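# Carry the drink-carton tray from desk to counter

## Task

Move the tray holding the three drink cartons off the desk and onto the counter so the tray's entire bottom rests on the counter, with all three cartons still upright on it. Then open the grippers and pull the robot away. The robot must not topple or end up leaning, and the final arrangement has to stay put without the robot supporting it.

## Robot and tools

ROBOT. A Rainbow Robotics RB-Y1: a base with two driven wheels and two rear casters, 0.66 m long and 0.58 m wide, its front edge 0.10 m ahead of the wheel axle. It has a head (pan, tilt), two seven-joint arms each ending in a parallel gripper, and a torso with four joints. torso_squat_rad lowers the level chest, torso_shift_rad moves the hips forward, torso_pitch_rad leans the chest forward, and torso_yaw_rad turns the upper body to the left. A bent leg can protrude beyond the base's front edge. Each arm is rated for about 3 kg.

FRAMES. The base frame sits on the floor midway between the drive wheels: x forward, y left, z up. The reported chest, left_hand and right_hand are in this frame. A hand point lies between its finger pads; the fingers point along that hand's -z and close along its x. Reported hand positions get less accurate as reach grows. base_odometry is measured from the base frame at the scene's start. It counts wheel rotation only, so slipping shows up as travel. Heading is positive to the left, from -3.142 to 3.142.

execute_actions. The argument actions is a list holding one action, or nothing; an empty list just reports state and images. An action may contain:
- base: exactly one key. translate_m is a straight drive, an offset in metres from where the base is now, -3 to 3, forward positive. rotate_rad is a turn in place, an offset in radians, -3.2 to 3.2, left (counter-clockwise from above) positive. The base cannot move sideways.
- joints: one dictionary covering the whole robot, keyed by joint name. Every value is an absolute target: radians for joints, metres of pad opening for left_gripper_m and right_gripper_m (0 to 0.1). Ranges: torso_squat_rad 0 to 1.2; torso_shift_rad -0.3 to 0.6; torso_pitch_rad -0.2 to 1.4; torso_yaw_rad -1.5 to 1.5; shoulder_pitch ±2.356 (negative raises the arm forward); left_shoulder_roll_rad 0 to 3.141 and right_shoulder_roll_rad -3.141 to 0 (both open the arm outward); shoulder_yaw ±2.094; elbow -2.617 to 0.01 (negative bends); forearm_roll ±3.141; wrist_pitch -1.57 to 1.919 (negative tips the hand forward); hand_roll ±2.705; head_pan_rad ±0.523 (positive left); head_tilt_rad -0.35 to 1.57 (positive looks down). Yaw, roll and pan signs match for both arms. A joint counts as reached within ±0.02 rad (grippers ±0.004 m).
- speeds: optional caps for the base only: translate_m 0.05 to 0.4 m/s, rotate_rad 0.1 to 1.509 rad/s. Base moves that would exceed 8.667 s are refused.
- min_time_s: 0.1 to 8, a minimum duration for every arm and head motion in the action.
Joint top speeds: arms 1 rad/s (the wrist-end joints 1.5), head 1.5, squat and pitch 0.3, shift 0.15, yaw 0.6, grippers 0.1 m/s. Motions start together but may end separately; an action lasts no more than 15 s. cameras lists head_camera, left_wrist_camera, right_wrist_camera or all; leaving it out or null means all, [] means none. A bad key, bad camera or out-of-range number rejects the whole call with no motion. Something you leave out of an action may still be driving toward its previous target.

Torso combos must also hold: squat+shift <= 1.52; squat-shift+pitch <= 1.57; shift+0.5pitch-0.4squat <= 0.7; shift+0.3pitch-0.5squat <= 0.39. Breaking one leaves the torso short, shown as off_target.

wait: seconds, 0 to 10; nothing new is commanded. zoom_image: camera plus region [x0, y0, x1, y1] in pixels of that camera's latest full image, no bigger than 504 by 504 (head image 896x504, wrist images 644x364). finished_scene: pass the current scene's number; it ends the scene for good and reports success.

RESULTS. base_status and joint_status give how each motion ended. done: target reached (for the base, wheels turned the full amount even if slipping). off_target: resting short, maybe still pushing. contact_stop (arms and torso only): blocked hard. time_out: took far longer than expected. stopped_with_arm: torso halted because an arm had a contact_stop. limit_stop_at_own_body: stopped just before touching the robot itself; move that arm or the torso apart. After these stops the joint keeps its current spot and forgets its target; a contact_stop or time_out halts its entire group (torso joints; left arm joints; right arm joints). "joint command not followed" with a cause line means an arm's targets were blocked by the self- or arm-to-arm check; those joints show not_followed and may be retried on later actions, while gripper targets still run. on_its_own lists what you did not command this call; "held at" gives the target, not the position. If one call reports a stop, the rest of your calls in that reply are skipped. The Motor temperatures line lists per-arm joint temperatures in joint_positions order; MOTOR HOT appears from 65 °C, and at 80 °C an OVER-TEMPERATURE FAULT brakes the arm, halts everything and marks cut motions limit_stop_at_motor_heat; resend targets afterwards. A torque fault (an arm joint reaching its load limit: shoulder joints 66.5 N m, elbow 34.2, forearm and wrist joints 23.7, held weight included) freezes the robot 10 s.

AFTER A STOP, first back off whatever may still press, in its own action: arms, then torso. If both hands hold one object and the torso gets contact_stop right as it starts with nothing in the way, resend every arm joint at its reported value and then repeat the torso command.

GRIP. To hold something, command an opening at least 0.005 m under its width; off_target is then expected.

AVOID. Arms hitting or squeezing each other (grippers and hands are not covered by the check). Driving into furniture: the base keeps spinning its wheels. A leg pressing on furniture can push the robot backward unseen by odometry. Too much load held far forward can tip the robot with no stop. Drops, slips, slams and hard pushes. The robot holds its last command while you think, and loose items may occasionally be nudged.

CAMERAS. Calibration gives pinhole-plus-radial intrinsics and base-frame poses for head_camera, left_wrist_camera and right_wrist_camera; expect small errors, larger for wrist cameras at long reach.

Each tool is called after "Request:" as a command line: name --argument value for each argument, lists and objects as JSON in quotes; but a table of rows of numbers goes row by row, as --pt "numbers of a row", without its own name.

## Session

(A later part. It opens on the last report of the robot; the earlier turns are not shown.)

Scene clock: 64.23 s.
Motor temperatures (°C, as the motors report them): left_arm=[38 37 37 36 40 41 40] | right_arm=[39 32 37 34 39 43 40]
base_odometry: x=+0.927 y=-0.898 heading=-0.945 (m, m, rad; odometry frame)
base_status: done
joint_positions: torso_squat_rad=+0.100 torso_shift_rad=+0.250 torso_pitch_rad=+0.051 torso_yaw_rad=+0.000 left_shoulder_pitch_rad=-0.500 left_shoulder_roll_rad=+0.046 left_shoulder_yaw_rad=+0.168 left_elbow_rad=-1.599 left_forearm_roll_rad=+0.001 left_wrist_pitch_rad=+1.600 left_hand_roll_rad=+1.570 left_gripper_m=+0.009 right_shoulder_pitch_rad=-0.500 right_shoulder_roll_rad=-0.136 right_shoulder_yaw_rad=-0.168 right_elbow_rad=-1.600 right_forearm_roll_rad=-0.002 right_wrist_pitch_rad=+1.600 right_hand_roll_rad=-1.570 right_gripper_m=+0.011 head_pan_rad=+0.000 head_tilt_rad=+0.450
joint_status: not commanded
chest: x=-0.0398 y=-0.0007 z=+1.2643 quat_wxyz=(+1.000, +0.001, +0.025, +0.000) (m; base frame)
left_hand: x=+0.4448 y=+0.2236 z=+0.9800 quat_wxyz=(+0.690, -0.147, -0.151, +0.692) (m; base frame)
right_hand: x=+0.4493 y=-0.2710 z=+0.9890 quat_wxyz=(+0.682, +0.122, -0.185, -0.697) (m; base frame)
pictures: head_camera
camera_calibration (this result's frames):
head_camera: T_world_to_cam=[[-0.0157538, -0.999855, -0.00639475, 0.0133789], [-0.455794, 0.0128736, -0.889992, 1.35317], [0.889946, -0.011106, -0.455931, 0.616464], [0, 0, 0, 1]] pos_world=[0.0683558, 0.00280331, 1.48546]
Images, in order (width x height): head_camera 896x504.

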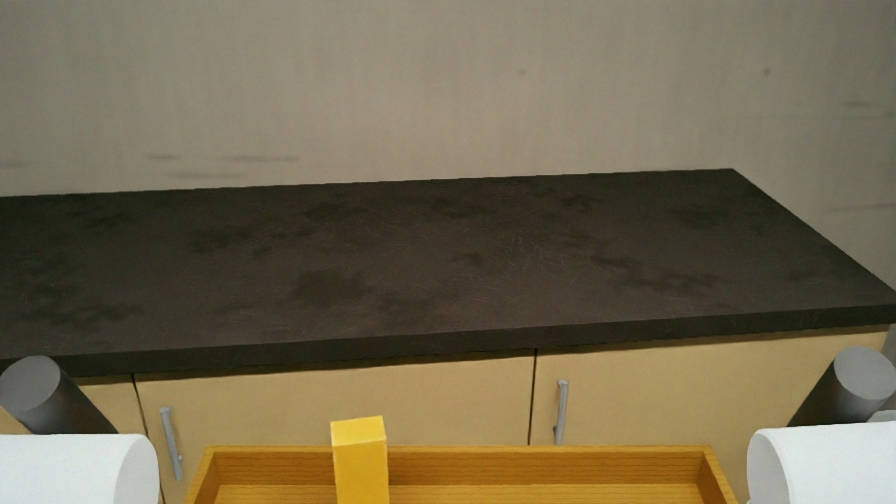

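Request:
execute_actions --actions '[{"base":{"rotate_rad":0.075},"speeds":{"rotate_rad":0.3}}]' --cameras '["head_camera"]'

Request:
execute_actions --actions '[{"base":{"translate_m":0.7},"speeds":{"translate_m":0.3},"joints":{"head_tilt_rad":0.95}}]' --cameras '["head_camera"]'

Scene clock: 67.07 s.
Motor temperatures (°C, as the motors report them): left_arm=[38 37 37 36 40 41 40] | right_arm=[39 32 37 34 39 43 40]
base_odometry: x=+0.927 y=-0.898 heading=-0.870 (m, m, rad; odometry frame)
base_status: done
joint_positions: torso_squat_rad=+0.100 torso_shift_rad=+0.250 torso_pitch_rad=+0.051 torso_yaw_rad=+0.000 left_shoulder_pitch_rad=-0.500 left_shoulder_roll_rad=+0.046 left_shoulder_yaw_rad=+0.168 left_elbow_rad=-1.599 left_forearm_roll_rad=+0.001 left_wrist_pitch_rad=+1.600 left_hand_roll_rad=+1.570 left_gripper_m=+0.009 right_shoulder_pitch_rad=-0.500 right_shoulder_roll_rad=-0.136 right_shoulder_yaw_rad=-0.168 right_elbow_rad=-1.600 right_forearm_roll_rad=-0.002 right_wrist_pitch_rad=+1.600 right_hand_roll_rad=-1.570 right_gripper_m=+0.011 head_pan_rad=+0.000 head_tilt_rad=+0.450
joint_status: not commanded
chest: x=-0.0398 y=-0.0007 z=+1.2643 quat_wxyz=(+1.000, +0.001, +0.025, +0.000) (m; base frame)
left_hand: x=+0.4448 y=+0.2236 z=+0.9800 quat_wxyz=(+0.690, -0.147, -0.151, +0.692) (m; base frame)
right_hand: x=+0.4493 y=-0.2710 z=+0.9890 quat_wxyz=(+0.682, +0.122, -0.185, -0.697) (m; base frame)
pictures: head_camera
camera_calibration (this result's frames):
head_camera: T_world_to_cam=[[-0.015754, -0.999855, -0.0063947, 0.0133787], [-0.455794, 0.0128737, -0.889992, 1.35317], [0.889946, -0.0111063, -0.455931, 0.616465], [0, 0, 0, 1]] pos_world=[0.0683559, 0.00280318, 1.48546]
Images, in order (width x height): head_camera 896x504.

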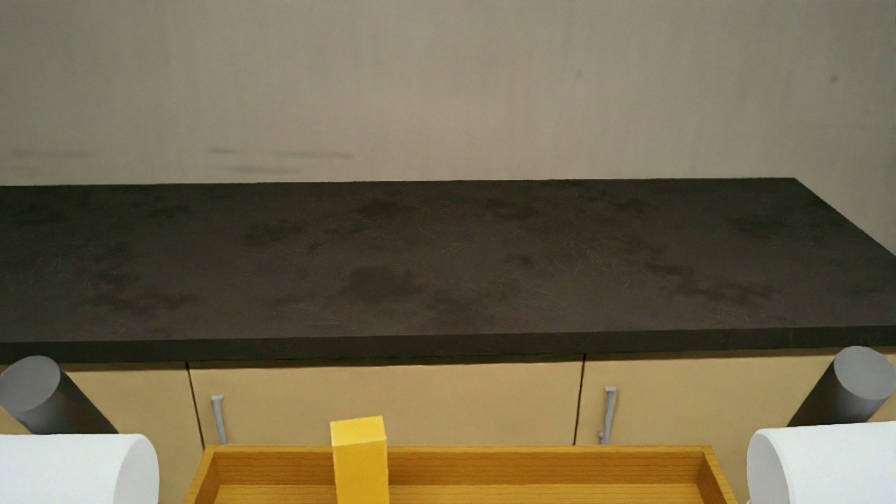

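Scene clock: 70.60 s.
Motor temperatures (°C, as the motors report them): left_arm=[38 37 37 36 40 41 40] | right_arm=[39 33 37 34 39 43 40]
base_odometry: x=+1.377 y=-1.433 heading=-0.871 (m, m, rad; odometry frame)
base_status: done
joint_positions: torso_squat_rad=+0.100 torso_shift_rad=+0.250 torso_pitch_rad=+0.051 torso_yaw_rad=+0.000 left_shoulder_pitch_rad=-0.500 left_shoulder_roll_rad=+0.046 left_shoulder_yaw_rad=+0.168 left_elbow_rad=-1.599 left_forearm_roll_rad=+0.001 left_wrist_pitch_rad=+1.600 left_hand_roll_rad=+1.570 left_gripper_m=+0.009 right_shoulder_pitch_rad=-0.500 right_shoulder_roll_rad=-0.136 right_shoulder_yaw_rad=-0.168 right_elbow_rad=-1.600 right_forearm_roll_rad=-0.002 right_wrist_pitch_rad=+1.600 right_hand_roll_rad=-1.570 right_gripper_m=+0.011 head_pan_rad=+0.000 head_tilt_rad=+0.950
joint_status: all done
chest: x=-0.0398 y=-0.0007 z=+1.2643 quat_wxyz=(+1.000, +0.001, +0.025, +0.000) (m; base frame)
left_hand: x=+0.4449 y=+0.2236 z=+0.9800 quat_wxyz=(+0.690, -0.147, -0.151, +0.692) (m; base frame)
right_hand: x=+0.4493 y=-0.2710 z=+0.9889 quat_wxyz=(+0.682, +0.122, -0.185, -0.697) (m; base frame)
pictures: head_camera
camera_calibration (this result's frames):
head_camera: T_world_to_cam=[[-0.0163096, -0.999865, 0.00204805, 0.00102294], [-0.826679, 0.0123324, -0.562539, 0.871249], [0.562438, -0.0108679, -0.826768, 1.15646], [0, 0, 0, 1]] pos_world=[0.0698227, 0.0028465, 1.44623]
Images, in order (width x height): head_camera 896x504.

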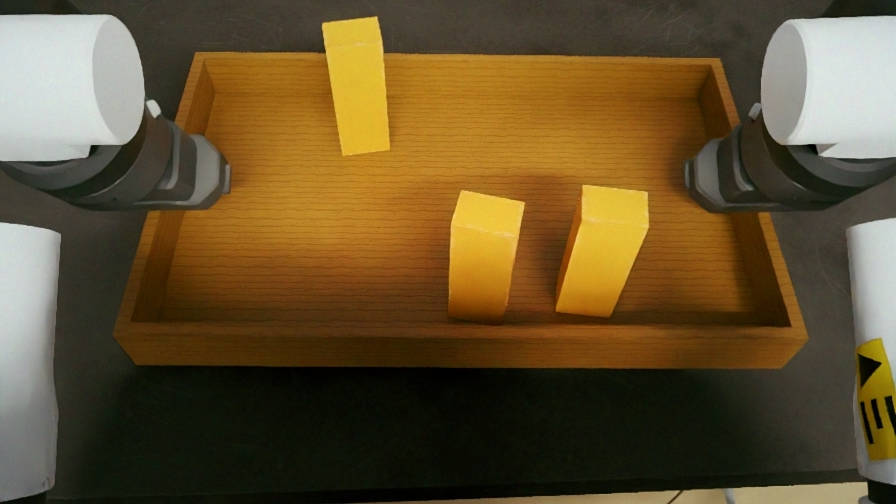

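Well over the counter. Lower.

Request:
execute_actions --actions '[{"joints":{"torso_squat_rad":0.36}}]' --cameras '["head_camera"]'

Scene clock: 72.77 s.
Motor temperatures (°C, as the motors report them): left_arm=[38 37 37 36 40 41 40] | right_arm=[39 33 37 34 39 43 40]
base_odometry: x=+1.377 y=-1.433 heading=-0.871 (m, m, rad; odometry frame)
base_status: not commanded
joint_positions: torso_squat_rad=+0.360 torso_shift_rad=+0.250 torso_pitch_rad=+0.049 torso_yaw_rad=+0.000 left_shoulder_pitch_rad=-0.504 left_shoulder_roll_rad=+0.047 left_shoulder_yaw_rad=+0.168 left_elbow_rad=-1.602 left_forearm_roll_rad=+0.001 left_wrist_pitch_rad=+1.600 left_hand_roll_rad=+1.570 left_gripper_m=+0.009 right_shoulder_pitch_rad=-0.503 right_shoulder_roll_rad=-0.137 right_shoulder_yaw_rad=-0.168 right_elbow_rad=-1.601 right_forearm_roll_rad=-0.002 right_wrist_pitch_rad=+1.600 right_hand_roll_rad=-1.570 right_gripper_m=+0.011 head_pan_rad=+0.000 head_tilt_rad=+0.950
joint_status: all done
chest: x=-0.0512 y=-0.0007 z=+1.2244 quat_wxyz=(+1.000, +0.001, +0.024, +0.000) (m; base frame)
left_hand: x=+0.4356 y=+0.2234 z=+0.9434 quat_wxyz=(+0.690, -0.150, -0.154, +0.691) (m; base frame)
right_hand: x=+0.4397 y=-0.2708 z=+0.9519 quat_wxyz=(+0.681, +0.125, -0.188, -0.696) (m; base frame)
pictures: head_camera
camera_calibration (this result's frames):
head_camera: T_world_to_cam=[[-0.0163165, -0.999865, 0.00199837, 0.000998548], [-0.825523, 0.0123437, -0.564234, 0.84149], [0.564133, -0.010856, -0.825613, 1.12851], [0, 0, 0, 1]] pos_world=[0.0580559, 0.00286238, 1.40651]
Images, in order (width x height): head_camera 896x504.

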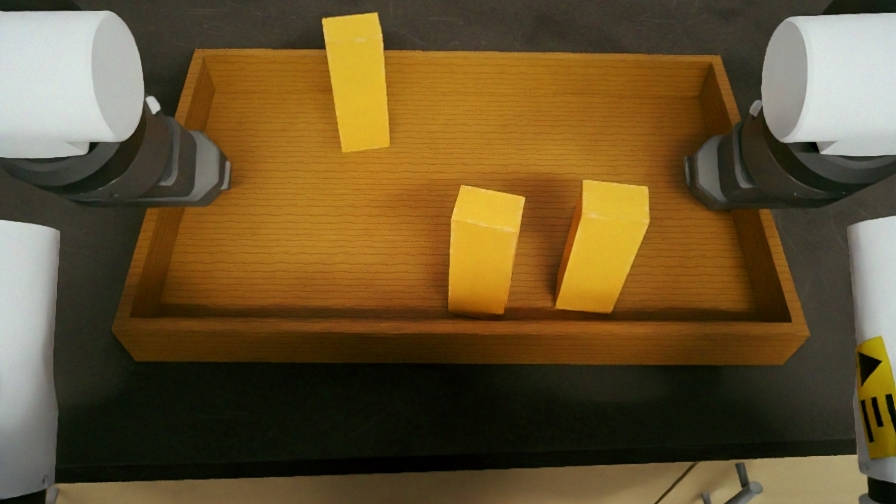

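Arms deflected upward, so the tray is touching. Release.

Request:
execute_actions --actions '[{"joints":{"left_gripper_m":0.07,"right_gripper_m":0.07}}]' --cameras '["head_camera"]'

Request:
execute_actions --actions '[{"joints":{"torso_squat_rad":0.0,"torso_pitch_rad":-0.08}}]' --cameras '["head_camera"]'

Request:
execute_actions --actions '[{"base":{"translate_m":-0.5},"joints":{"head_tilt_rad":0.7}}]' --cameras '["head_camera"]'

Scene clock: 74.67 s.
Motor temperatures (°C, as the motors report them): left_arm=[38 37 37 36 40 41 40] | right_arm=[39 33 37 34 39 43 40]
base_odometry: x=+1.377 y=-1.433 heading=-0.871 (m, m, rad; odometry frame)
base_status: not commanded
joint_positions: torso_squat_rad=+0.360 torso_shift_rad=+0.250 torso_pitch_rad=+0.049 torso_yaw_rad=+0.000 left_shoulder_pitch_rad=-0.500 left_shoulder_roll_rad=+0.050 left_shoulder_yaw_rad=+0.170 left_elbow_rad=-1.600 left_forearm_roll_rad=+0.000 left_wrist_pitch_rad=+1.600 left_hand_roll_rad=+1.570 left_gripper_m=+0.070 right_shoulder_pitch_rad=-0.502 right_shoulder_roll_rad=-0.141 right_shoulder_yaw_rad=-0.170 right_elbow_rad=-1.601 right_forearm_roll_rad=+0.000 right_wrist_pitch_rad=+1.600 right_hand_roll_rad=-1.570 right_gripper_m=+0.069 head_pan_rad=+0.000 head_tilt_rad=+0.950
joint_status: all done
chest: x=-0.0508 y=-0.0007 z=+1.2243 quat_wxyz=(+1.000, +0.001, +0.025, +0.000) (m; base frame)
left_hand: x=+0.4347 y=+0.2260 z=+0.9413 quat_wxyz=(+0.689, -0.147, -0.153, +0.693) (m; base frame)
right_hand: x=+0.4395 y=-0.2745 z=+0.9515 quat_wxyz=(+0.680, +0.122, -0.190, -0.698) (m; base frame)
pictures: head_camera
camera_calibration (this result's frames):
head_camera: T_world_to_cam=[[-0.0163771, -0.999864, 0.00206516, 0.000926069], [-0.825976, 0.0123649, -0.563569, 0.840983], [0.563467, -0.0109354, -0.826066, 1.12875], [0, 0, 0, 1]] pos_world=[0.0586369, 0.00287054, 1.40637]
Images, in order (width x height): head_camera 896x504.

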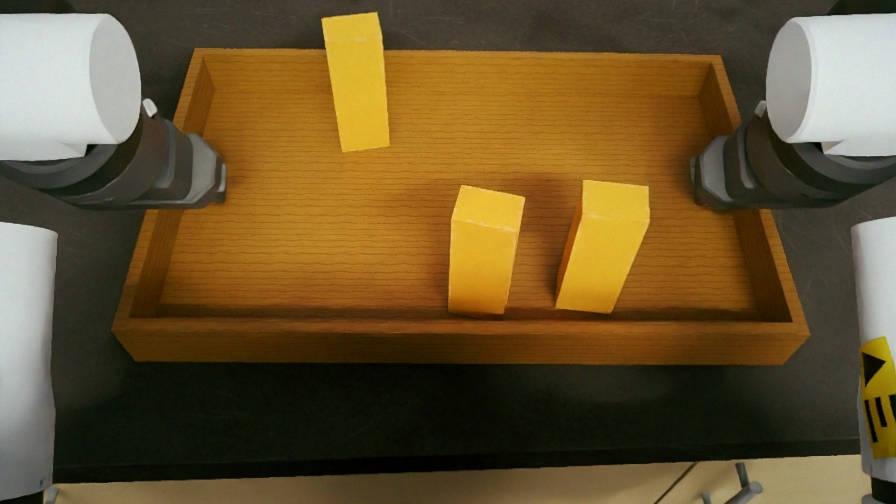

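Scene clock: 76.63 s.
Motor temperatures (°C, as the motors report them): left_arm=[38 37 37 36 40 41 40] | right_arm=[39 33 37 34 39 43 40]
base_odometry: x=+1.377 y=-1.433 heading=-0.871 (m, m, rad; odometry frame)
base_status: not commanded
joint_positions: torso_squat_rad=+0.000 torso_shift_rad=+0.250 torso_pitch_rad=-0.080 torso_yaw_rad=+0.000 left_shoulder_pitch_rad=-0.500 left_shoulder_roll_rad=+0.050 left_shoulder_yaw_rad=+0.170 left_elbow_rad=-1.600 left_forearm_roll_rad=+0.000 left_wrist_pitch_rad=+1.600 left_hand_roll_rad=+1.570 left_gripper_m=+0.070 right_shoulder_pitch_rad=-0.500 right_shoulder_roll_rad=-0.140 right_shoulder_yaw_rad=-0.170 right_elbow_rad=-1.600 right_forearm_roll_rad=+0.000 right_wrist_pitch_rad=+1.600 right_hand_roll_rad=-1.570 right_gripper_m=+0.070 head_pan_rad=+0.000 head_tilt_rad=+0.950
joint_status: all done
chest: x=-0.0795 y=-0.0007 z=+1.2672 quat_wxyz=(+0.999, +0.001, -0.040, +0.000) (m; base frame)
left_hand: x=+0.4383 y=+0.2260 z=+1.0491 quat_wxyz=(+0.678, -0.191, -0.197, +0.682) (m; base frame)
right_hand: x=+0.4413 y=-0.2742 z=+1.0585 quat_wxyz=(+0.666, +0.166, -0.232, -0.689) (m; base frame)
pictures: head_camera
camera_calibration (this result's frames):
head_camera: T_world_to_cam=[[-0.016586, -0.999862, -0.0000694521, 0.00302858], [-0.746382, 0.0124274, -0.665401, 0.976746], [0.665311, -0.0109845, -0.746486, 1.0876], [0, 0, 0, 1]] pos_world=[0.0054863, 0.00283645, 1.4618]
Images, in order (width x height): head_camera 896x504.

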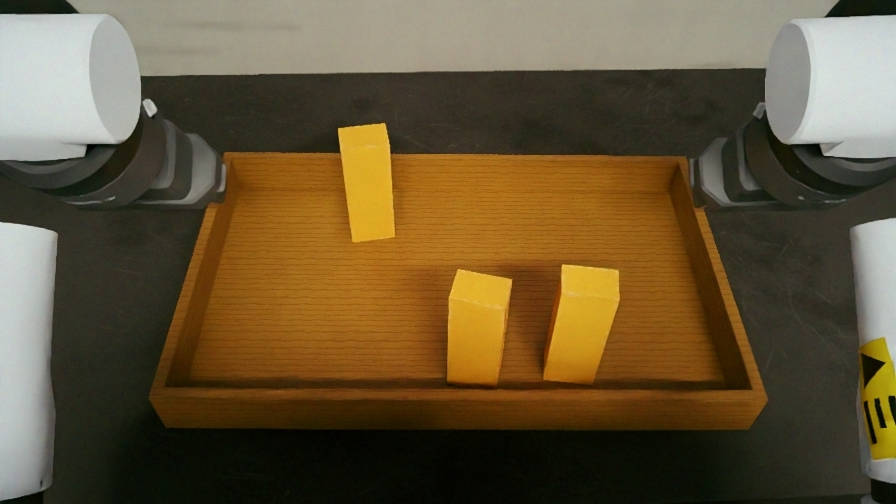

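Scene clock: 79.47 s.
Motor temperatures (°C, as the motors report them): left_arm=[38 37 37 36 40 41 40] | right_arm=[39 32 37 34 39 43 40]
base_odometry: x=+1.056 y=-1.051 heading=-0.874 (m, m, rad; odometry frame)
base_status: done
joint_positions: torso_squat_rad=+0.000 torso_shift_rad=+0.250 torso_pitch_rad=-0.080 torso_yaw_rad=+0.000 left_shoulder_pitch_rad=-0.500 left_shoulder_roll_rad=+0.050 left_shoulder_yaw_rad=+0.170 left_elbow_rad=-1.600 left_forearm_roll_rad=+0.000 left_wrist_pitch_rad=+1.600 left_hand_roll_rad=+1.570 left_gripper_m=+0.070 right_shoulder_pitch_rad=-0.500 right_shoulder_roll_rad=-0.140 right_shoulder_yaw_rad=-0.170 right_elbow_rad=-1.600 right_forearm_roll_rad=+0.000 right_wrist_pitch_rad=+1.600 right_hand_roll_rad=-1.570 right_gripper_m=+0.070 head_pan_rad=+0.000 head_tilt_rad=+0.700
joint_status: all done
chest: x=-0.0796 y=-0.0007 z=+1.2672 quat_wxyz=(+0.999, +0.001, -0.040, +0.000) (m; base frame)
left_hand: x=+0.4382 y=+0.2261 z=+1.0491 quat_wxyz=(+0.678, -0.191, -0.197, +0.682) (m; base frame)
right_hand: x=+0.4411 y=-0.2742 z=+1.0584 quat_wxyz=(+0.666, +0.166, -0.232, -0.689) (m; base frame)
pictures: head_camera
camera_calibration (this result's frames):
head_camera: T_world_to_cam=[[-0.0162735, -0.999858, -0.00433995, 0.00931216], [-0.558403, 0.0126888, -0.829473, 1.23141], [0.82941, -0.011075, -0.55853, 0.823815], [0, 0, 0, 1]] pos_world=[0.00449099, 0.00280948, 1.48158]
Images, in order (width x height): head_camera 896x504.

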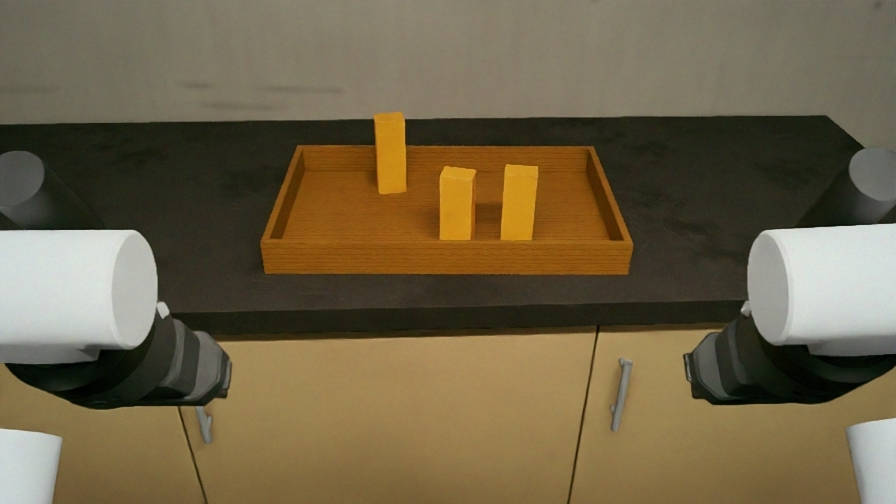

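Request:
finished_scene --scene 2

The scene is finished: the task was done.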